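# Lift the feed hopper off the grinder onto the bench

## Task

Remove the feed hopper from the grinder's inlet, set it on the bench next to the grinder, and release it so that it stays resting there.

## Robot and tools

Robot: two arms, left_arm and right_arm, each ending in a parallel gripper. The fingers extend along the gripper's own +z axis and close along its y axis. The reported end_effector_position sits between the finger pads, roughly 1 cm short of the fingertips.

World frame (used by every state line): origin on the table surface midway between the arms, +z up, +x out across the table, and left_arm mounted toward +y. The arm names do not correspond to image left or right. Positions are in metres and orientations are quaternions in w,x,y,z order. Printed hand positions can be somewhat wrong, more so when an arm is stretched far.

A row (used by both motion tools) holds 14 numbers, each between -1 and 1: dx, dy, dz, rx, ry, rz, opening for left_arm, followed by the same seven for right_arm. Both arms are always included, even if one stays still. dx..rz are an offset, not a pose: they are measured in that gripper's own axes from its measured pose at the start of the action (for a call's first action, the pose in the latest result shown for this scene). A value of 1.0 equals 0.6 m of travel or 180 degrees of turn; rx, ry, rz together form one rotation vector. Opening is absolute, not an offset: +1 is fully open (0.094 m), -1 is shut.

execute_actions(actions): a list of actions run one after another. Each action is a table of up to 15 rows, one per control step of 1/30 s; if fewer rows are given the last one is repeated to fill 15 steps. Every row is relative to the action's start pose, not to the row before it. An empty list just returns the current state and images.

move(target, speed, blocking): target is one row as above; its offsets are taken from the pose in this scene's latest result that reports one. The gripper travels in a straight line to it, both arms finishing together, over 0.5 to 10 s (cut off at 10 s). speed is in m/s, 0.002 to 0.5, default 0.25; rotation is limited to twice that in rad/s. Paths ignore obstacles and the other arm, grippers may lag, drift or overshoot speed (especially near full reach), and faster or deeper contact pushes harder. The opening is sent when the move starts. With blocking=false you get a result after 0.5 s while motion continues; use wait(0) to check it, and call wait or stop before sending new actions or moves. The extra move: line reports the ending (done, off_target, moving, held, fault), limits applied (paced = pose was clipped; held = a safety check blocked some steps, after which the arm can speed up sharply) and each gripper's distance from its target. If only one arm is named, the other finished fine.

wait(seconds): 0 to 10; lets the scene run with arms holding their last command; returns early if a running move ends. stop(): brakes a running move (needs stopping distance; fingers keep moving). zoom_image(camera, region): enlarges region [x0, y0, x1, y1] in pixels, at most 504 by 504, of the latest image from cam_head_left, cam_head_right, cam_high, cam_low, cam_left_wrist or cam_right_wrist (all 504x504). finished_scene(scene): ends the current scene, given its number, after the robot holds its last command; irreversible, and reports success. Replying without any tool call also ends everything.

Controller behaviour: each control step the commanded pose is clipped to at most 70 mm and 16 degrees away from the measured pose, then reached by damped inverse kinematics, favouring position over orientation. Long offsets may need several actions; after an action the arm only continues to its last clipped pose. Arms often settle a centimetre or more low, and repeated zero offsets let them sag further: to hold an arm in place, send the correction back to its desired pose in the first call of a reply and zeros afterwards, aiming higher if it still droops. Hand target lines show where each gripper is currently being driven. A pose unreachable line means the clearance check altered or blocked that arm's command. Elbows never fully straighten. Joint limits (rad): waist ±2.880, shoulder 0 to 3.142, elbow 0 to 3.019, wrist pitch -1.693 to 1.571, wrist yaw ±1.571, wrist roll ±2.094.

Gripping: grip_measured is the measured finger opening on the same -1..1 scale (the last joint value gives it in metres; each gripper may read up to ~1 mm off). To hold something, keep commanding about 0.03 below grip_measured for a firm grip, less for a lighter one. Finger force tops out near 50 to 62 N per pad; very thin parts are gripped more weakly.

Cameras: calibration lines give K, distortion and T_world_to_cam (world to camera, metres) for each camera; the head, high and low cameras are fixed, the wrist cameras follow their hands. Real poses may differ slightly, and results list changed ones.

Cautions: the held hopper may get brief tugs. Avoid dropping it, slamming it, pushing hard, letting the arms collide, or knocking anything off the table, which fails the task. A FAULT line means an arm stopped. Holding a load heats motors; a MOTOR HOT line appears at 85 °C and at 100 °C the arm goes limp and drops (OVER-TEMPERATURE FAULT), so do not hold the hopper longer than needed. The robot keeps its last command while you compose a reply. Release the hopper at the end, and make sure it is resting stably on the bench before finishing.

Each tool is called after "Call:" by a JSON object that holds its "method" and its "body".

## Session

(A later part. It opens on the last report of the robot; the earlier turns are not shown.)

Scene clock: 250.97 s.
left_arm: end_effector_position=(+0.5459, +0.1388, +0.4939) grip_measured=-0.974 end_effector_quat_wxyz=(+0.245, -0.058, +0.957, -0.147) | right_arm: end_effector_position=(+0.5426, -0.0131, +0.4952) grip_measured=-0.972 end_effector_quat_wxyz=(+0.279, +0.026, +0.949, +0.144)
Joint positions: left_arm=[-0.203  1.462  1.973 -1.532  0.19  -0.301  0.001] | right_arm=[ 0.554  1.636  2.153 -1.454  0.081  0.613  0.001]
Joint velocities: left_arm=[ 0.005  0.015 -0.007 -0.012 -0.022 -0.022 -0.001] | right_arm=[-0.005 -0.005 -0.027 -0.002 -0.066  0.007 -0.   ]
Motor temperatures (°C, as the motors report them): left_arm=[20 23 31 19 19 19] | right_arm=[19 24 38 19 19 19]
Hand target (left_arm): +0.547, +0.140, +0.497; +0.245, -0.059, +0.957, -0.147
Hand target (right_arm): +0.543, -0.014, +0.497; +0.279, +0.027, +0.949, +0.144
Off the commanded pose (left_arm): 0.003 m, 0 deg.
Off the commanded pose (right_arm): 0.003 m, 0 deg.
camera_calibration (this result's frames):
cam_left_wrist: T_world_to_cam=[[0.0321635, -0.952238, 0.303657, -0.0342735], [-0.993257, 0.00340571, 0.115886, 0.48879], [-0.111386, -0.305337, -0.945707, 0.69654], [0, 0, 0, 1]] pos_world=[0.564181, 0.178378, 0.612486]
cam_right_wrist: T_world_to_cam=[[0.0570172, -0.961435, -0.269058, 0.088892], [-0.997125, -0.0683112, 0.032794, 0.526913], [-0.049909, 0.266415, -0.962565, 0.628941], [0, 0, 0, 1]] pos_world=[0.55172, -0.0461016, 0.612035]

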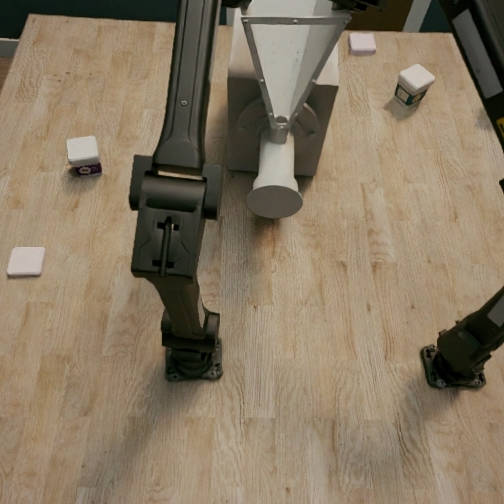

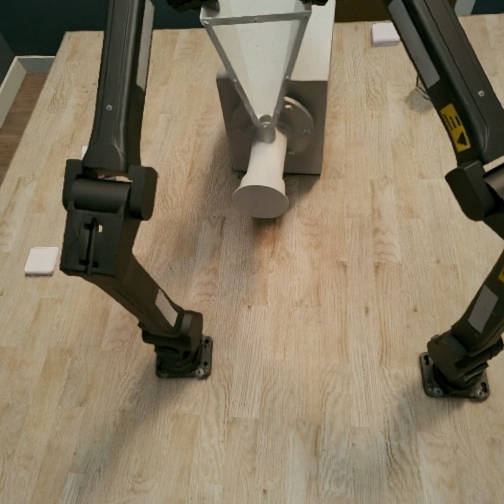

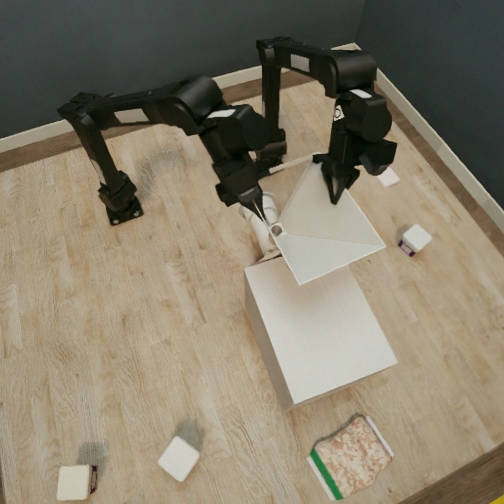

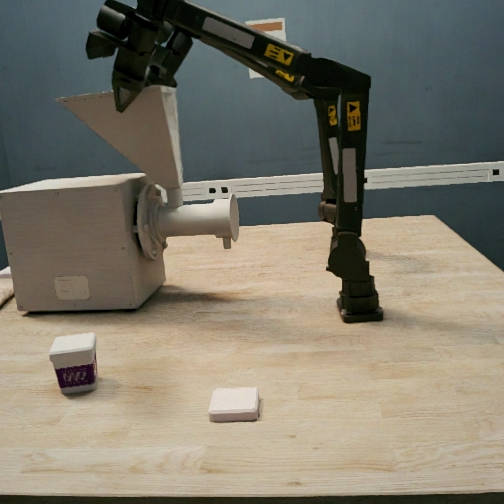

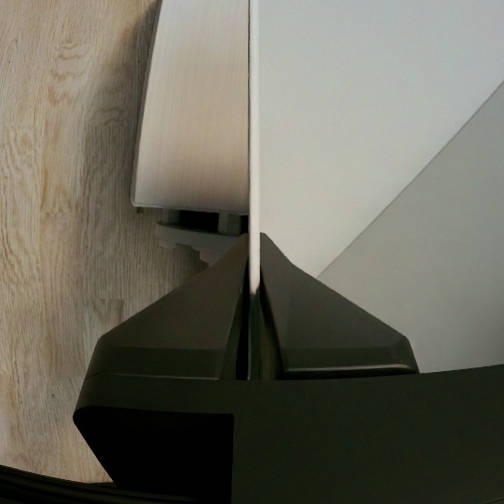

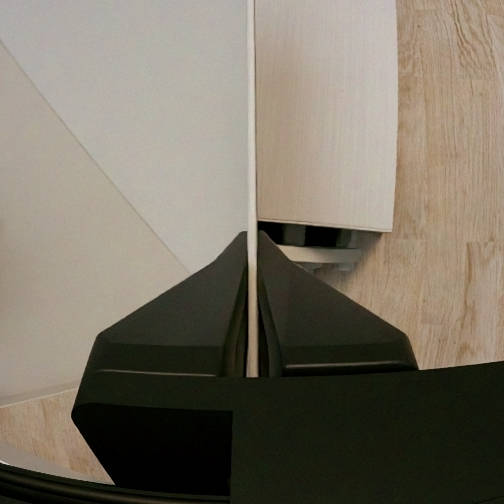

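Call:
{"method": "execute_actions", "body": {"actions": [[[-0.0384, -0.0318, -0.1148, 0, 0, 0, -1, -0.0492, 0.0266, -0.1118, 0, 0, 0, -1]], [[-0.0384, -0.0318, -0.1148, 0, 0, 0, -1, -0.0492, 0.0266, -0.1118, 0, 0, 0, -1]]]}}

Scene clock: 273.70 s.
left_arm: end_effector_position=(+0.5418, +0.1415, +0.5546) grip_measured=-0.974 end_effector_quat_wxyz=(+0.256, -0.057, +0.954, -0.148) | right_arm: end_effector_position=(+0.5388, -0.0113, +0.5571) grip_measured=-0.972 end_effector_quat_wxyz=(+0.281, +0.015, +0.948, +0.148)
Joint positions: left_arm=[-0.199  1.551  2.258 -1.705  0.191 -0.298  0.001] | right_arm=[ 0.558  1.789  2.566 -1.705  0.071  0.596  0.001]
Joint velocities: left_arm=[-0.015 -0.005 -0.007  0.007 -0.037  0.007 -0.001] | right_arm=[-0.005  0.015  0.002  0.002  0.007 -0.007  0.   ]
Motor temperatures (°C, as the motors report them): left_arm=[20 23 31 19 19 19] | right_arm=[19 25 39 19 19 19]
Hand target (left_arm): +0.529, +0.143, +0.595; +0.297, -0.063, +0.939, -0.161
Hand target (right_arm): +0.527, -0.018, +0.599; +0.318, +0.019, +0.932, +0.174
Off the commanded pose (left_arm): 0.045 m, 4 deg.
Off the commanded pose (right_arm): 0.046 m, 4 deg.
joint sent to its limit (left arm) — the command would take joint 4 (wrist pitch) past its lower limit, so that joint was sent only as far as its limit.
joint sent to its limit (right arm) — the command would take joint 4 (wrist pitch) past its lower limit, so that joint was sent only as far as its limit.
camera_calibration (this result's frames):
cam_left_wrist: T_world_to_cam=[[0.0267954, -0.951512, 0.306442, -0.0487574], [-0.995728, 0.00169288, 0.0923232, 0.492386], [-0.0883654, -0.307607, -0.947401, 0.743174], [0, 0, 0, 1]] pos_world=[0.55726, 0.181379, 0.673567]
cam_right_wrist: T_world_to_cam=[[0.0807979, -0.959225, -0.270849, 0.0957593], [-0.995556, -0.0908547, 0.0247789, 0.524575], [-0.0483764, 0.267643, -0.962303, 0.686866], [0, 0, 0, 1]] pos_world=[0.547734, -0.0443201, 0.673911]

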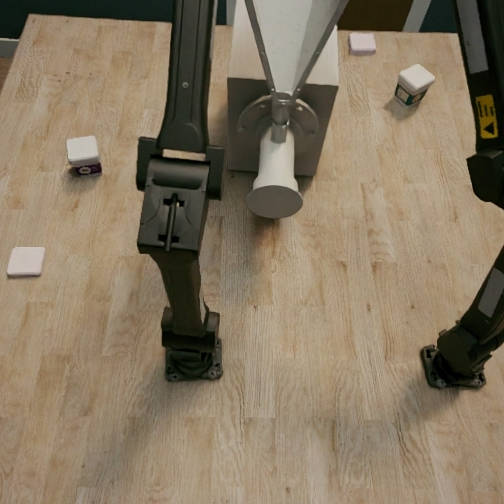

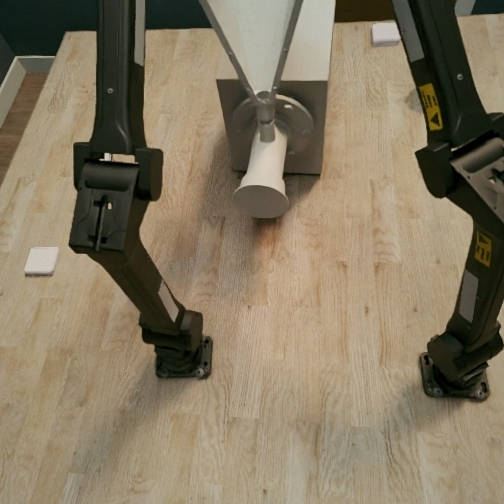

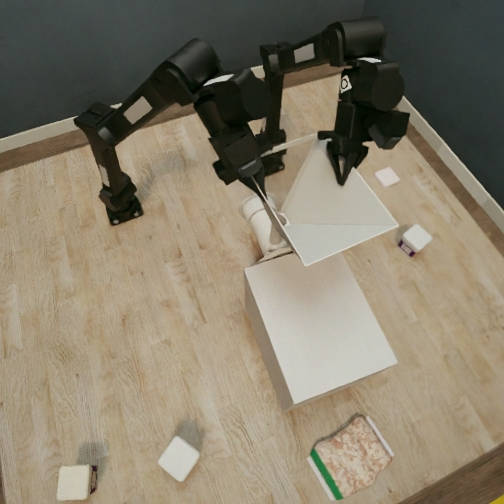

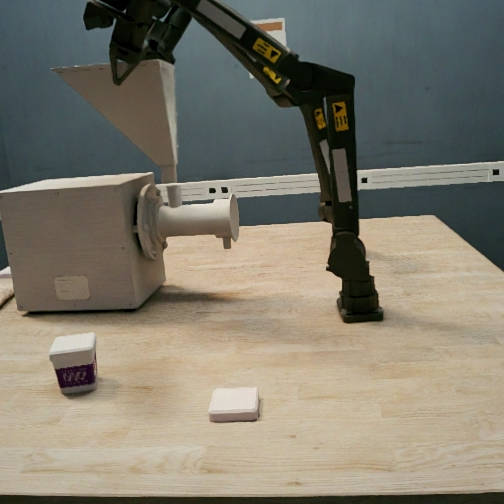

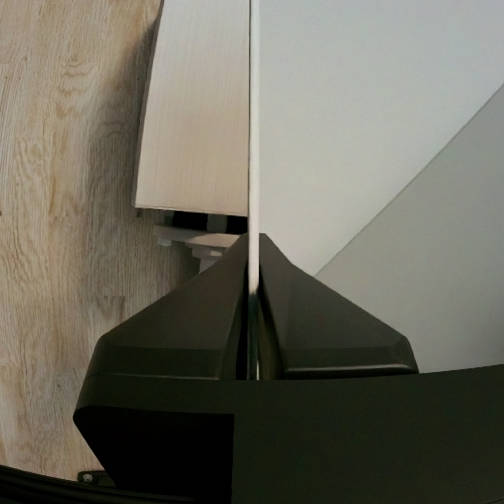

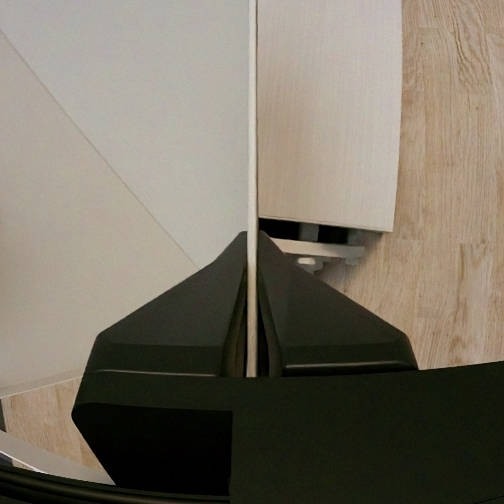

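Call:
{"method": "zoom_image", "body": {"camera": "cam_low", "region": [100, 120, 260, 260]}}

Region (100, 120, 260, 260) of cam_low's 504x504 image, scaled by 3.150, with more detail than that image has; it fills the top 441 rows of this view, and the rest is white.

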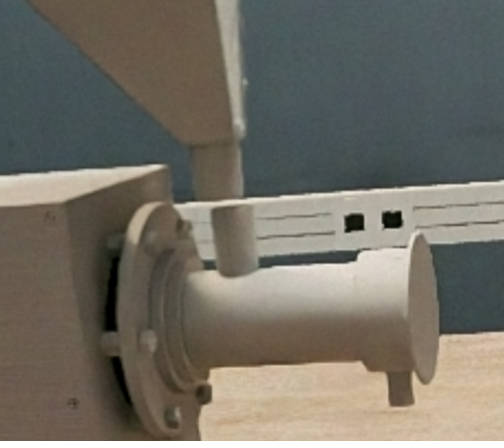

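Call:
{"method": "execute_actions", "body": {"actions": [[[-0.0188, -0.05, -0.108, 0, 0, 0, -1, -0.0335, 0.0133, -0.119, 0, 0, 0, -1]], [[0.0215, -0.0698, -0.067, 0, 0, 0, -1, -0.0017, -0.0345, -0.099, 0, 0, 0, -1]], [[0.0215, -0.0698, -0.067, 0, 0, 0, -1, -0.0017, -0.0345, -0.099, 0, 0, 0, -1]]]}}

Scene clock: 363.87 s.
left_arm: end_effector_position=(+0.5142, +0.0812, +0.5763) grip_measured=-0.974 end_effector_quat_wxyz=(+0.274, -0.064, +0.949, -0.144) | right_arm: end_effector_position=(+0.5133, -0.0738, +0.5801) grip_measured=-0.972 end_effector_quat_wxyz=(+0.290, +0.011, +0.946, +0.143)
Joint positions: left_arm=[-0.369  1.526  2.286 -1.705  0.073 -0.45   0.001] | right_arm=[ 0.476  1.644  2.434 -1.705  0.036  0.517  0.001]
Joint velocities: left_arm=[-0.024 -0.005 -0.017 -0.027  0.066 -0.022 -0.   ] | right_arm=[-0.005 -0.005  0.002  0.002 -0.051 -0.007 -0.001]
Motor temperatures (°C, as the motors report them): left_arm=[20 24 35 19 19 19] | right_arm=[19 25 44 19 19 19]
Hand target (left_arm): +0.496, +0.079, +0.607; +0.304, -0.059, +0.937, -0.158
Hand target (right_arm): +0.494, -0.081, +0.613; +0.317, +0.012, +0.934, +0.161
Off the commanded pose (left_arm): 0.038 m, 1 deg.
Off the commanded pose (right_arm): 0.040 m, 0 deg.
joint sent to its limit (left arm) — the command would take joint 4 (wrist pitch) past its lower limit, so that joint was sent only as far as its limit.
joint sent to its limit (right arm) — the command would take joint 4 (wrist pitch) past its lower limit, so that joint was sent only as far as its limit.
camera_calibration (this result's frames):
cam_left_wrist: T_world_to_cam=[[0.0359455, -0.952489, 0.302446, -0.114332], [-0.998165, -0.019464, 0.0573338, 0.486085], [-0.048723, -0.303952, -0.951441, 0.724364], [0, 0, 0, 1]] pos_world=[0.524596, 0.120733, 0.695899]
cam_right_wrist: T_world_to_cam=[[0.0876716, -0.962187, -0.257895, 0.0328328], [-0.995646, -0.092866, 0.00800555, 0.502501], [-0.0316525, 0.25607, -0.96614, 0.717306], [0, 0, 0, 1]] pos_world=[0.520139, -0.105424, 0.697463]

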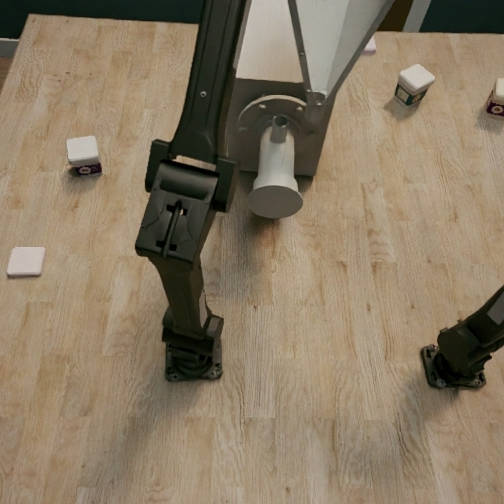

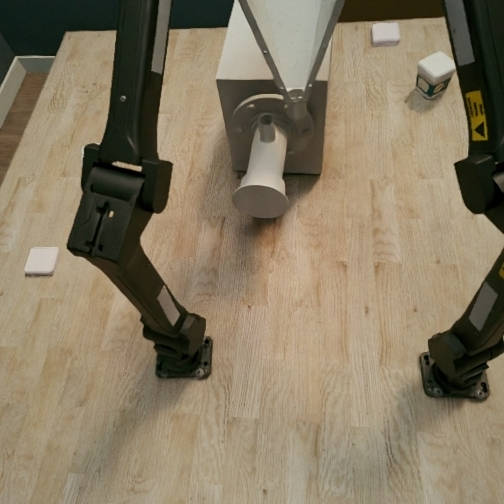

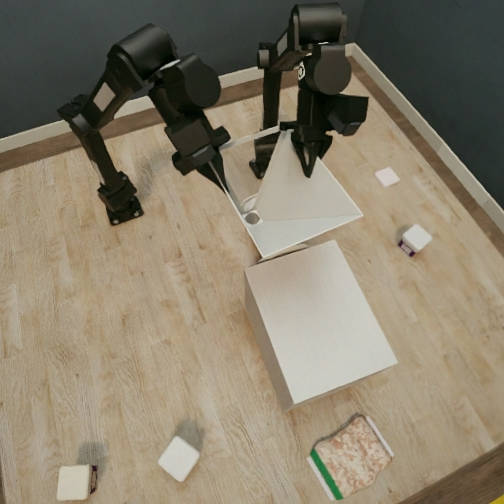

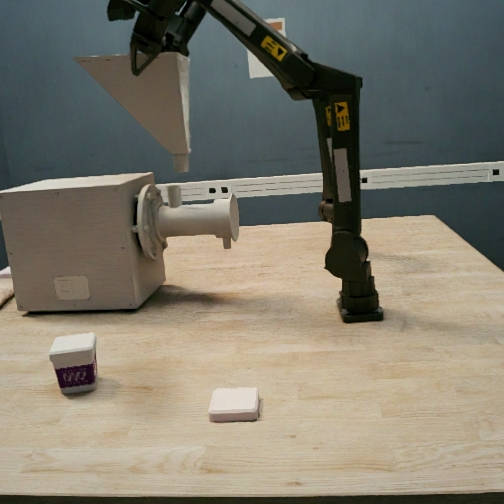

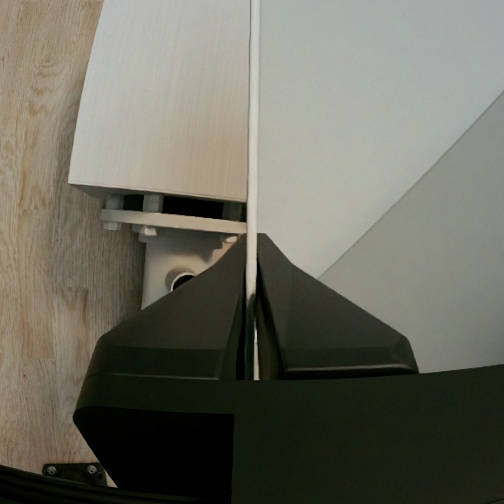

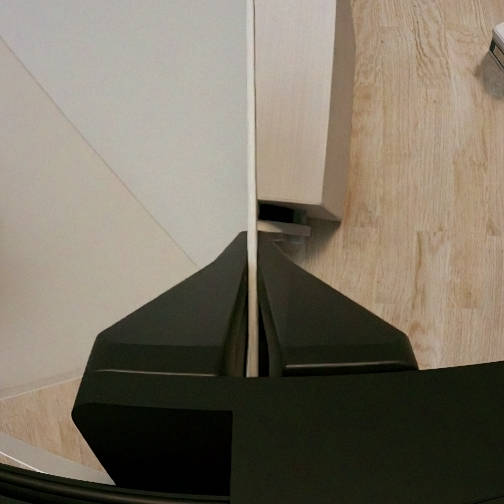

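Call:
{"method": "execute_actions", "body": {"actions": [[[0.044, -0.0695, -0.0482, 0, 0, 0, -1, 0.0212, -0.0518, -0.0855, 0, 0, 0, -1]], [[0.0658, -0.0525, -0.0127, 0, 0, 0, -1, 0.046, -0.0612, -0.049, 0, 0, 0, -1]], [[0.0658, -0.0525, -0.0127, 0, 0, 0, -1, 0.046, -0.0612, -0.049, 0, 0, 0, -1]]]}}

Scene clock: 393.57 s.
left_arm: end_effector_position=(+0.4331, -0.0306, +0.5234) grip_measured=-0.973 end_effector_quat_wxyz=(+0.215, -0.068, +0.966, -0.129) | right_arm: end_effector_position=(+0.4311, -0.1898, +0.5282) grip_measured=-0.968 end_effector_quat_wxyz=(+0.219, +0.032, +0.966, +0.131)
Joint positions: left_arm=[-0.706  1.447  2.074 -1.696 -0.077 -0.75   0.001] | right_arm=[ 0.269  1.305  1.947 -1.705 -0.101  0.393  0.001]
Joint velocities: left_arm=[ 0.005 -0.005 -0.032  0.002 -0.051  0.007 -0.001] | right_arm=[-0.005 -0.005 -0.002 -0.007  0.037 -0.022  0.001]
Motor temperatures (°C, as the motors report them): left_arm=[20 24 33 19 19 19] | right_arm=[19 25 41 19 19 19]
Hand target (left_arm): +0.427, -0.028, +0.541; +0.236, -0.068, +0.960, -0.134
Hand target (right_arm): +0.423, -0.191, +0.549; +0.245, +0.026, +0.960, +0.134
Off the commanded pose (left_arm): 0.019 m, 3 deg.
Off the commanded pose (right_arm): 0.023 m, 3 deg.
joint sent to its limit (right arm) — the command would take joint 4 (wrist pitch) past its lower limit, so that joint was sent only as far as its limit.
camera_calibration (this result's frames):
cam_left_wrist: T_world_to_cam=[[0.0688741, -0.959477, 0.273242, -0.201142], [-0.983356, -0.0191339, 0.180679, 0.335086], [-0.168129, -0.281138, -0.944825, 0.685067], [0, 0, 0, 1]] pos_world=[0.458542, 0.00601908, 0.641685]
cam_right_wrist: T_world_to_cam=[[0.0223691, -0.967453, -0.252058, -0.0609109], [-0.985134, -0.064283, 0.159305, 0.331318], [-0.170323, 0.244748, -0.95451, 0.745752], [0, 0, 0, 1]] pos_world=[0.454775, -0.220152, 0.643694]

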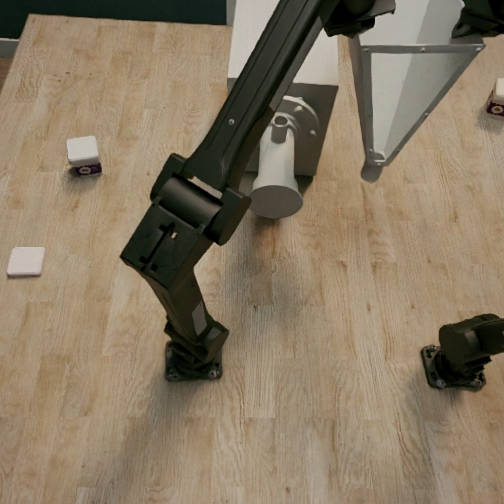

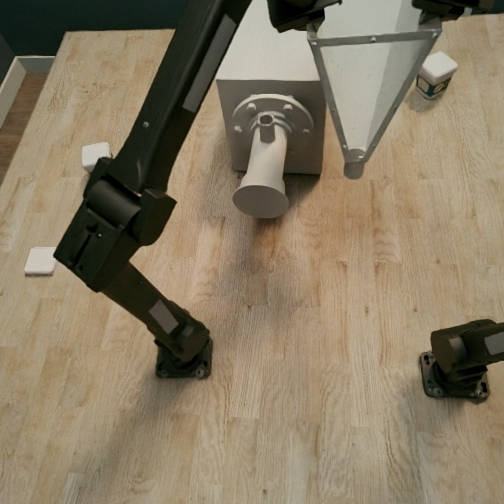

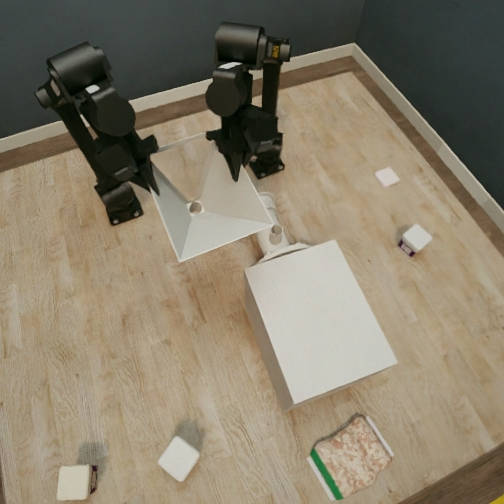

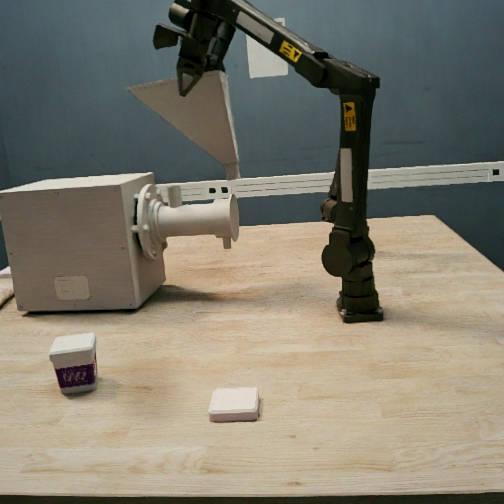

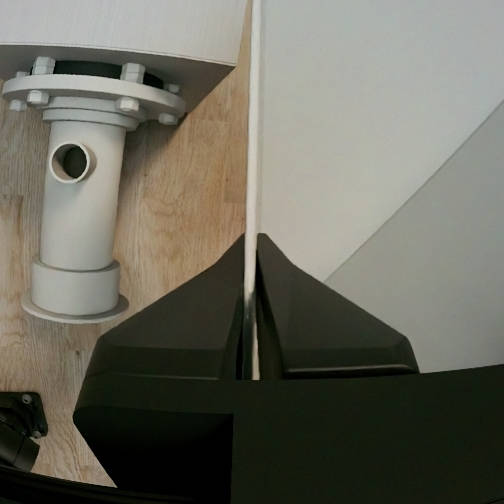

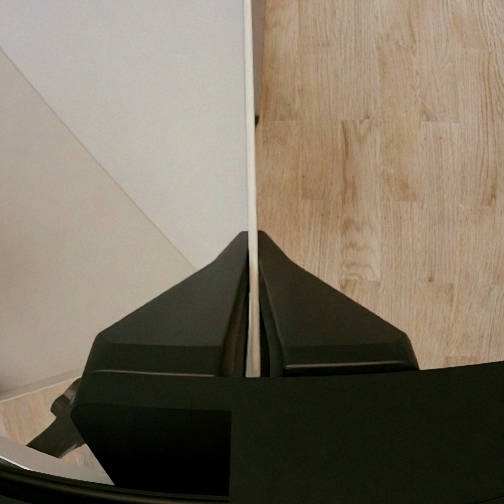

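Call:
{"method": "execute_actions", "body": {"actions": [[[0.0488, -0.0323, 0.0302, 0, 0, 0, -1, 0.0352, -0.055, 0.0085, 0, 0, 0, -1]], [[0.0488, -0.0323, 0.0302, 0, 0, 0, -1, 0.0352, -0.055, 0.0085, 0, 0, 0, -1]], [[0.0488, -0.0323, 0.0302, 0, 0, 0, -1, 0.0352, -0.055, 0.0085, 0, 0, 0, -1]]]}}

Scene clock: 420.63 s.
left_arm: end_effector_position=(+0.3819, -0.1104, +0.3956) grip_measured=-0.972 end_effector_quat_wxyz=(+0.129, -0.073, +0.984, -0.101) | right_arm: end_effector_position=(+0.3805, -0.2706, +0.3969) grip_measured=-0.966 end_effector_quat_wxyz=(+0.123, +0.045, +0.982, +0.139)
Joint positions: left_arm=[-0.902  1.441  1.743 -1.552 -0.075 -0.961  0.001] | right_arm=[ 0.013  1.113  1.454 -1.634 -0.252  0.172  0.002]
Joint velocities: left_arm=[ 0.005  0.015  0.007 -0.002 -0.022  0.037 -0.   ] | right_arm=[-0.005 -0.015 -0.012 -0.007 -0.037 -0.037 -0.   ]
Motor temperatures (°C, as the motors report them): left_arm=[20 24 32 19 21 19] | right_arm=[19 24 41 19 19 19]
Hand target (left_arm): +0.382, -0.110, +0.415; +0.156, -0.071, +0.979, -0.110
Hand target (right_arm): +0.380, -0.272, +0.418; +0.153, +0.041, +0.978, +0.134
Off the commanded pose (left_arm): 0.020 m, 3 deg.
Off the commanded pose (right_arm): 0.022 m, 3 deg.
camera_calibration (this result's frames):
cam_left_wrist: T_world_to_cam=[[0.109726, -0.970497, 0.214698, -0.232908], [-0.935374, -0.0277582, 0.352569, 0.219002], [-0.336207, -0.239509, -0.910824, 0.588583], [0, 0, 0, 1]] pos_world=[0.428291, -0.0789861, 0.508887]
cam_right_wrist: T_world_to_cam=[[-0.0245248, -0.96152, -0.273637, -0.142996], [-0.935356, -0.0745428, 0.345764, 0.201443], [-0.352857, 0.264428, -0.897536, 0.683726], [0, 0, 0, 1]] pos_world=[0.426171, -0.303273, 0.504888]

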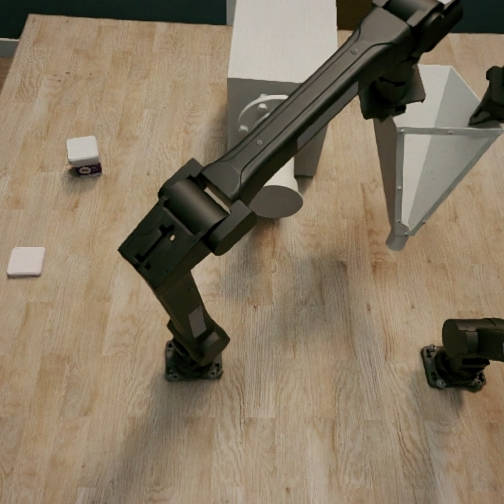

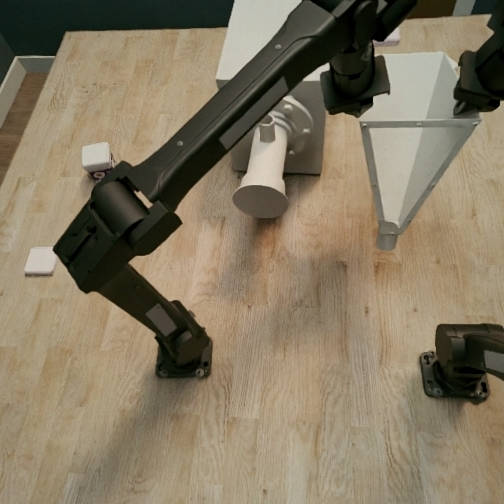

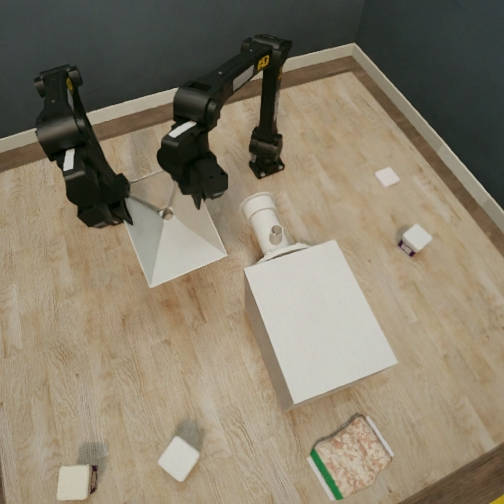

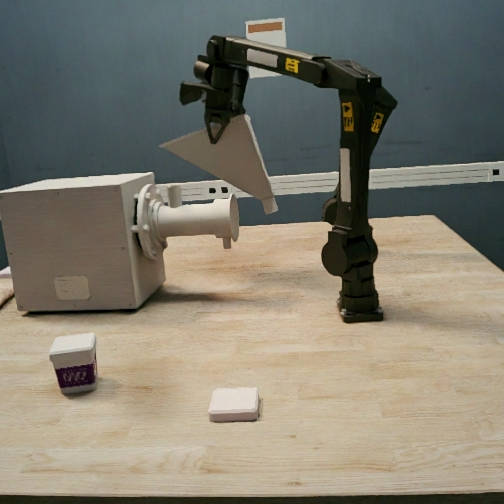

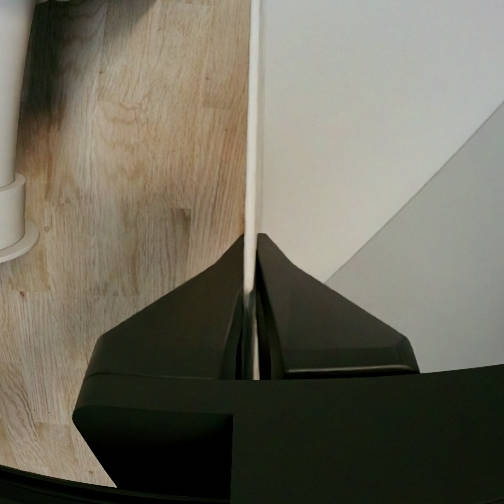

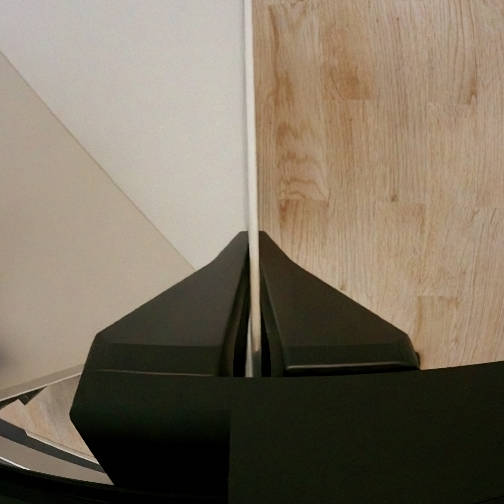

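Call:
{"method": "execute_actions", "body": {"actions": [[[0.0177, -0.0065, 0.0412, 0, 0, 0, -1, 0.0123, -0.0282, 0.0332, 0, 0, 0, -1]], [[0.015, -0.0065, 0.0412, 0, 0, 0, -1, 0.0096, -0.0282, 0.0332, 0, 0, 0, -1]], [[0.012, -0.0065, 0.0412, 0, 0, 0, -1, 0.0066, -0.0282, 0.0332, 0, 0, 0, -1]]]}}

Scene clock: 503.53 s.
left_arm: end_effector_position=(+0.3638, -0.1312, +0.2629) grip_measured=-0.972 end_effector_quat_wxyz=(+0.049, -0.085, +0.992, -0.074) | right_arm: end_effector_position=(+0.3643, -0.2898, +0.2592) grip_measured=-0.969 end_effector_quat_wxyz=(+0.041, +0.053, +0.985, +0.160)
Joint positions: left_arm=[-0.929  1.493  1.471 -1.371  0.008 -1.025  0.001] | right_arm=[-0.079  1.12   1.105 -1.468 -0.321  0.075  0.001]
Joint velocities: left_arm=[ 0.005 -0.015  0.007 -0.022  0.022  0.037  0.001] | right_arm=[-0.005 -0.024 -0.017 -0.002 -0.022 -0.007 -0.   ]
Motor temperatures (°C, as the motors report them): left_arm=[20 24 32 19 24 19] | right_arm=[19 23 42 19 19 19]
Hand target (left_arm): +0.368, -0.134, +0.282; +0.074, -0.083, +0.990, -0.083
Hand target (right_arm): +0.368, -0.294, +0.279; +0.067, +0.050, +0.985, +0.153
Off the commanded pose (left_arm): 0.019 m, 3 deg.
Off the commanded pose (right_arm): 0.021 m, 3 deg.
camera_calibration (this result's frames):
cam_left_wrist: T_world_to_cam=[[0.153814, -0.976145, 0.15324, -0.2232], [-0.864072, -0.0576527, 0.500056, 0.179655], [-0.479293, -0.209326, -0.852327, 0.497313], [0, 0, 0, 1]] pos_world=[0.427924, -0.103417, 0.368239]
cam_right_wrist: T_world_to_cam=[[-0.0611249, -0.947015, -0.315319, -0.171172], [-0.866332, -0.106557, 0.487969, 0.161219], [-0.495714, 0.302998, -0.813917, 0.601128], [0, 0, 0, 1]] pos_world=[0.427194, -0.327064, 0.356624]

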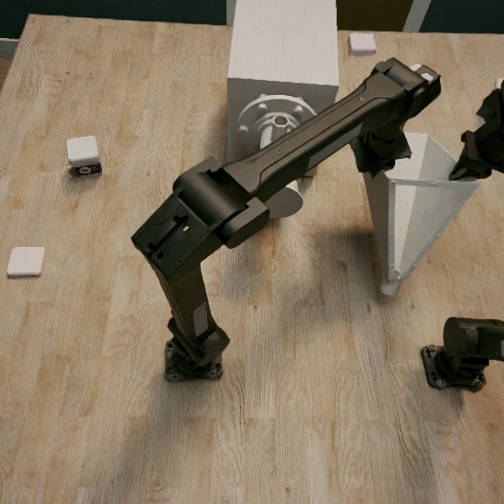

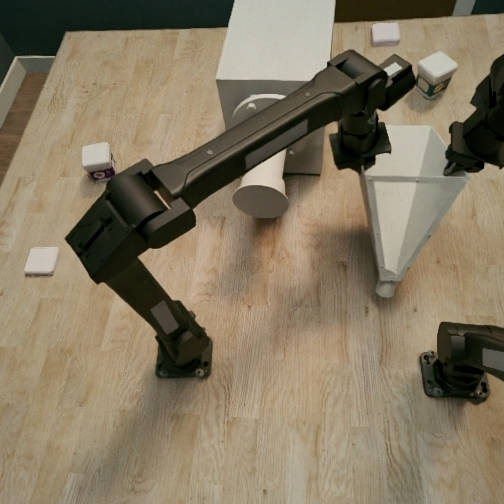

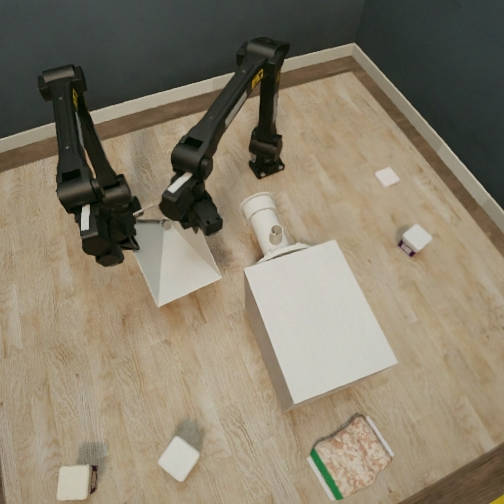

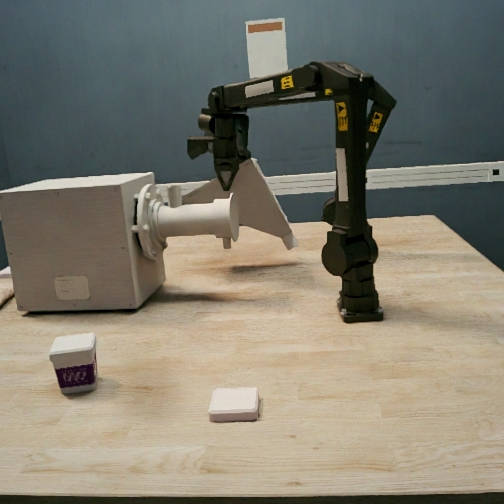

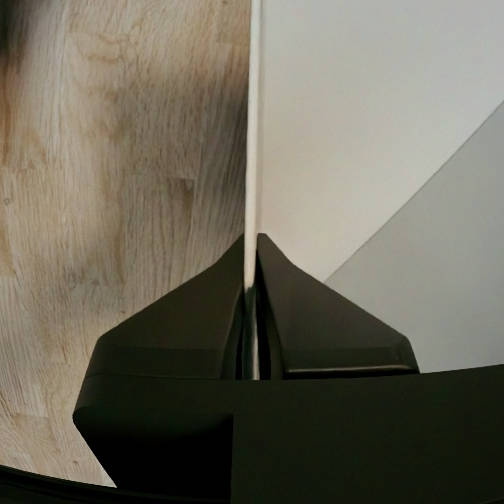

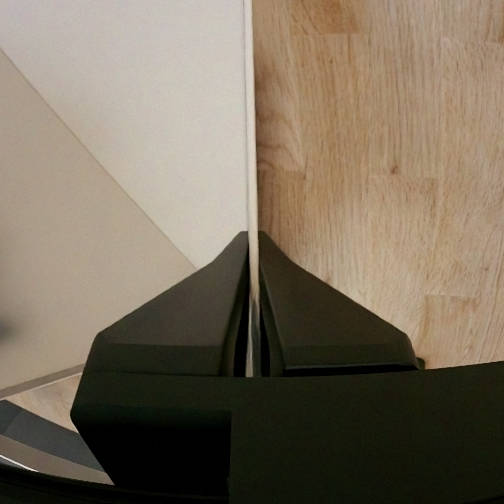

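Call:
{"method": "execute_actions", "body": {"actions": [[[-0.0158, -0.0025, 0.0372, 0, 0, 0, -1, -0.0183, -0.014, 0.0325, 0, 0, 0, -1]], [[-0.018, -0.0025, 0.034, 0, 0, 0, -1, -0.0205, -0.0125, 0.03, 0, 0, 0, -1]]]}}

Scene clock: 528.07 s.
left_arm: end_effector_position=(+0.3749, -0.1334, +0.2020) grip_measured=-0.972 end_effector_quat_wxyz=(+0.010, -0.103, +0.992, -0.069) | right_arm: end_effector_position=(+0.3789, -0.2904, +0.1965) grip_measured=-0.971 end_effector_quat_wxyz=(+0.008, +0.055, +0.983, +0.173)
Joint positions: left_arm=[-0.895  1.566  1.398 -1.281  0.067 -1.028  0.001] | right_arm=[-0.092  1.224  1.019 -1.351 -0.347  0.053  0.001]
Joint velocities: left_arm=[ 0.005 -0.015 -0.002  0.002 -0.022 -0.037 -0.001] | right_arm=[-0.005 -0.015 -0.007 -0.012  0.037 -0.007 -0.   ]
Motor temperatures (°C, as the motors report them): left_arm=[20 24 32 19 23 19] | right_arm=[19 23 42 19 19 19]
Hand target (left_arm): +0.380, -0.136, +0.206; +0.027, -0.092, +0.993, -0.066
Hand target (right_arm): +0.383, -0.294, +0.201; +0.018, +0.053, +0.985, +0.165
Off the commanded pose (left_arm): 0.007 m, 2 deg.
Off the commanded pose (right_arm): 0.007 m, 1 deg.
camera_calibration (this result's frames):
cam_left_wrist: T_world_to_cam=[[0.193811, -0.971488, 0.136556, -0.228754], [-0.818507, -0.0833927, 0.568412, 0.185236], [-0.540818, -0.221937, -0.811332, 0.463376], [0, 0, 0, 1]] pos_world=[0.446553, -0.103944, 0.301899]
cam_right_wrist: T_world_to_cam=[[-0.0738794, -0.938201, -0.338113, -0.178801], [-0.831992, -0.128946, 0.539594, 0.174755], [-0.549846, 0.321173, -0.77105, 0.574853], [0, 0, 0, 1]] pos_world=[0.448266, -0.329844, 0.288488]

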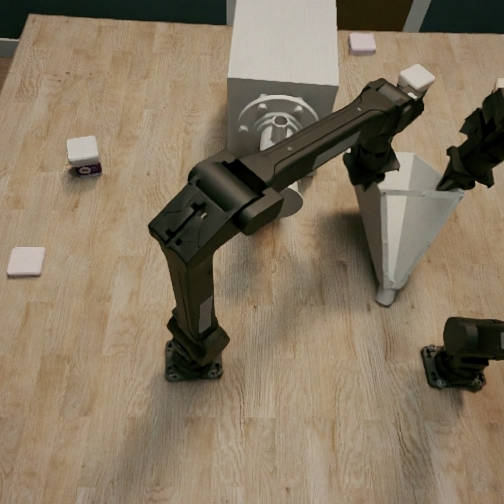

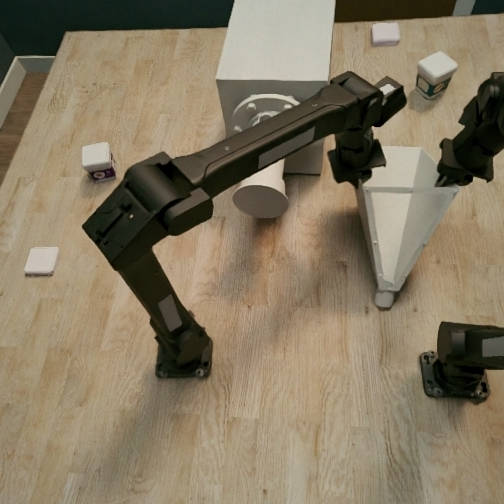

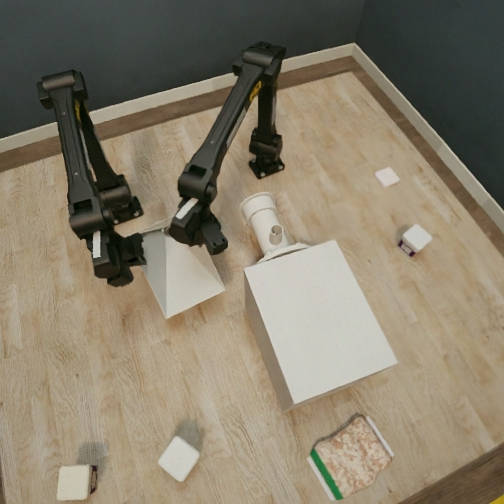

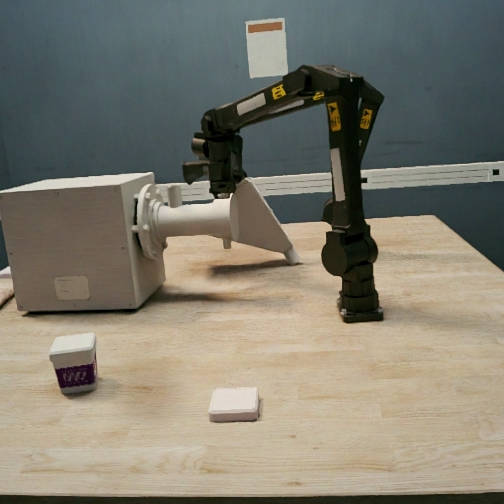

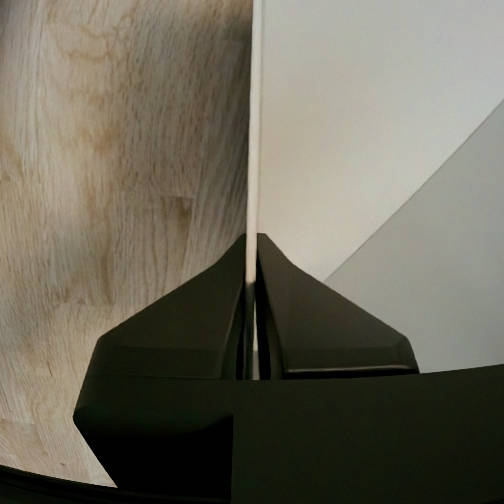

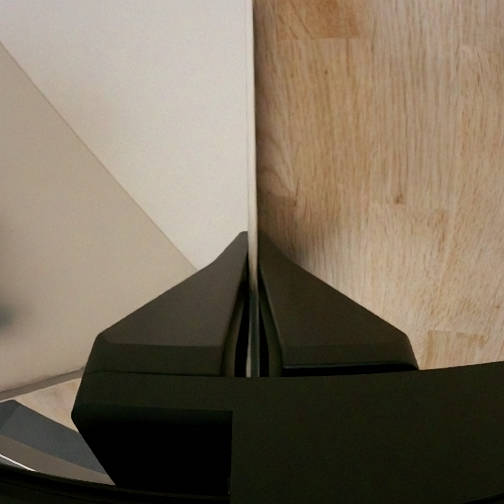

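Call:
{"method": "execute_actions", "body": {"actions": [[[-0.027, -0.0025, 0.023, -0.0039, 0.0185, -0.0026, -1, -0.026, -0.003, 0.018, 0.0021, 0.0178, 0.0065, -1]], [[-0.026, -0.0025, 0.024, -0.0039, 0.0185, -0.0026, -1, -0.025, -0.003, 0.02, 0.0021, 0.0178, 0.0065, -1]], [[-0.025, -0.0025, 0.025, -0.0039, 0.0185, -0.0026, -1, -0.024, -0.003, 0.021, 0.0021, 0.0178, 0.0065, -1]]]}}

Scene clock: 563.20 s.
left_arm: end_effector_position=(+0.3697, -0.1269, +0.1250) grip_measured=-0.975 end_effector_quat_wxyz=(-0.164, -0.134, +0.976, -0.050) | right_arm: end_effector_position=(+0.3815, -0.2832, +0.1169) grip_measured=-0.972 end_effector_quat_wxyz=(-0.135, +0.067, +0.973, +0.176)
Joint positions: left_arm=[-0.807  1.754  1.405 -1.363  0.315 -0.98   0.001] | right_arm=[-0.075  1.492  1.029 -1.383 -0.358  0.044  0.001]
Joint velocities: left_arm=[-0.005 -0.015  0.007 -0.017 -0.081  0.007  0.   ] | right_arm=[-0.015 -0.015  0.002  0.002  0.022  0.007 -0.   ]
Motor temperatures (°C, as the motors report them): left_arm=[20 24 31 19 23 19] | right_arm=[19 23 41 19 19 19]
Hand target (left_arm): +0.385, -0.129, +0.134; -0.136, -0.126, +0.981, -0.053
Hand target (right_arm): +0.395, -0.284, +0.129; -0.116, +0.069, +0.975, +0.175
Off the commanded pose (left_arm): 0.018 m, 3 deg.
Off the commanded pose (right_arm): 0.018 m, 2 deg.
camera_calibration (this result's frames):
cam_left_wrist: T_world_to_cam=[[0.269493, -0.961374, 0.0559716, -0.227505], [-0.565978, -0.111095, 0.816901, 0.0973693], [-0.779129, -0.251828, -0.574056, 0.454186], [0, 0, 0, 1]] pos_world=[0.47029, -0.0935238, 0.193921]
cam_right_wrist: T_world_to_cam=[[-0.147421, -0.932018, -0.331074, -0.169812], [-0.643779, -0.163698, 0.747497, 0.114893], [-0.750876, 0.323335, -0.575881, 0.567097], [0, 0, 0, 1]] pos_world=[0.474751, -0.322823, 0.184478]

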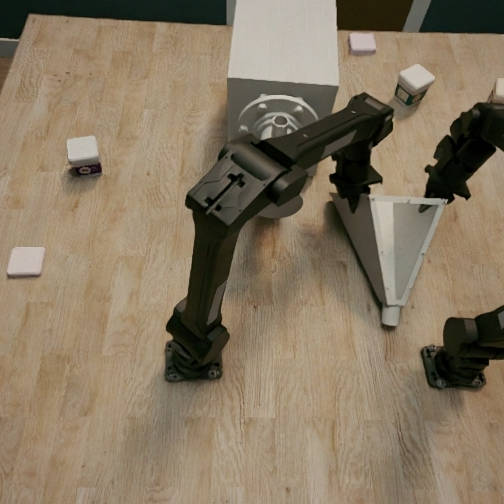

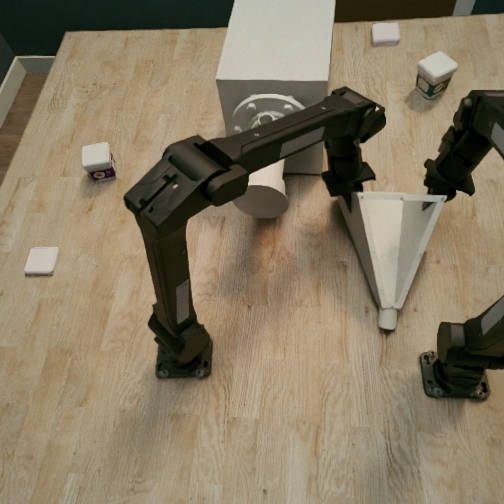

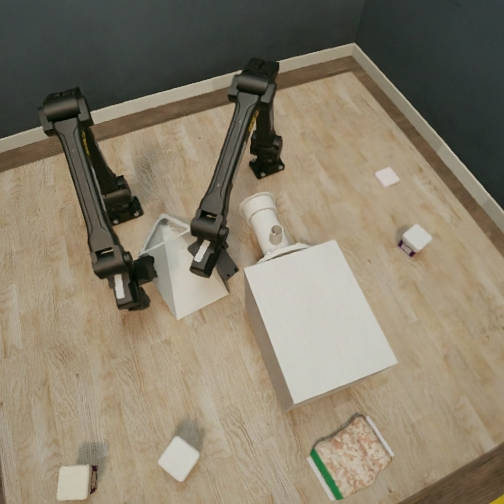

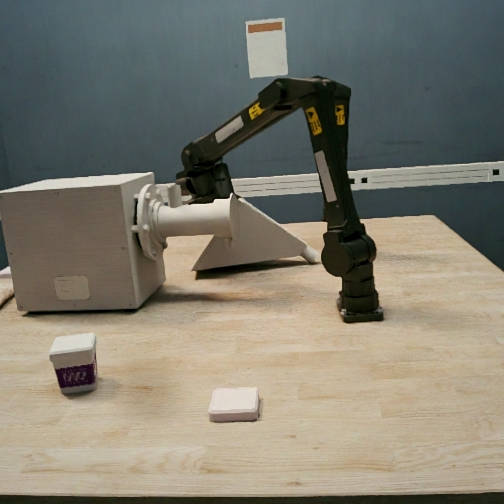

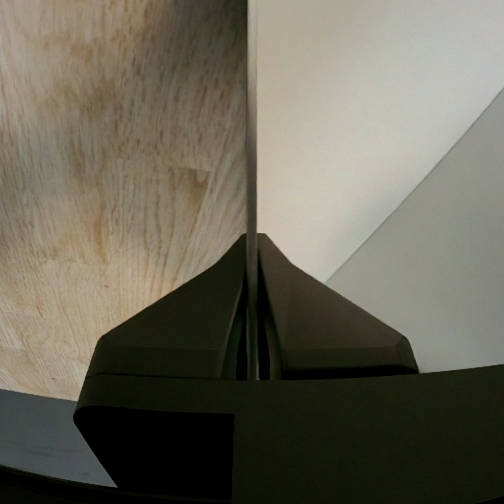

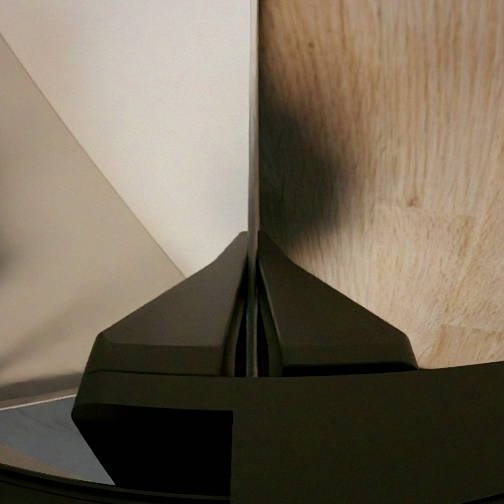

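Call:
{"method": "zoom_image", "body": {"camera": "cam_low", "region": [140, 140, 380, 320]}}

Call:
{"method": "zoom_image", "body": {"camera": "cam_high", "region": [60, 160, 300, 360]}}

Region (140, 140, 380, 320) of cam_low's 504x504 image, scaled by 2.100, with more detail than that image has; it fills the top 378 rows of this view, and the rest is white.

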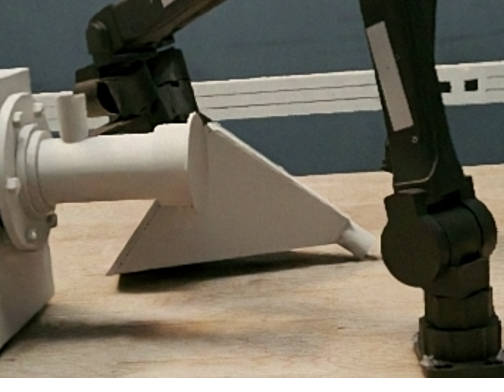

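Region (60, 160, 300, 360) of cam_high's 504x504 image, scaled by 2.100, with more detail than that image has.

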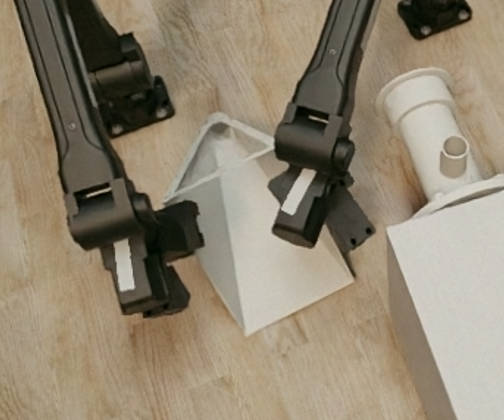

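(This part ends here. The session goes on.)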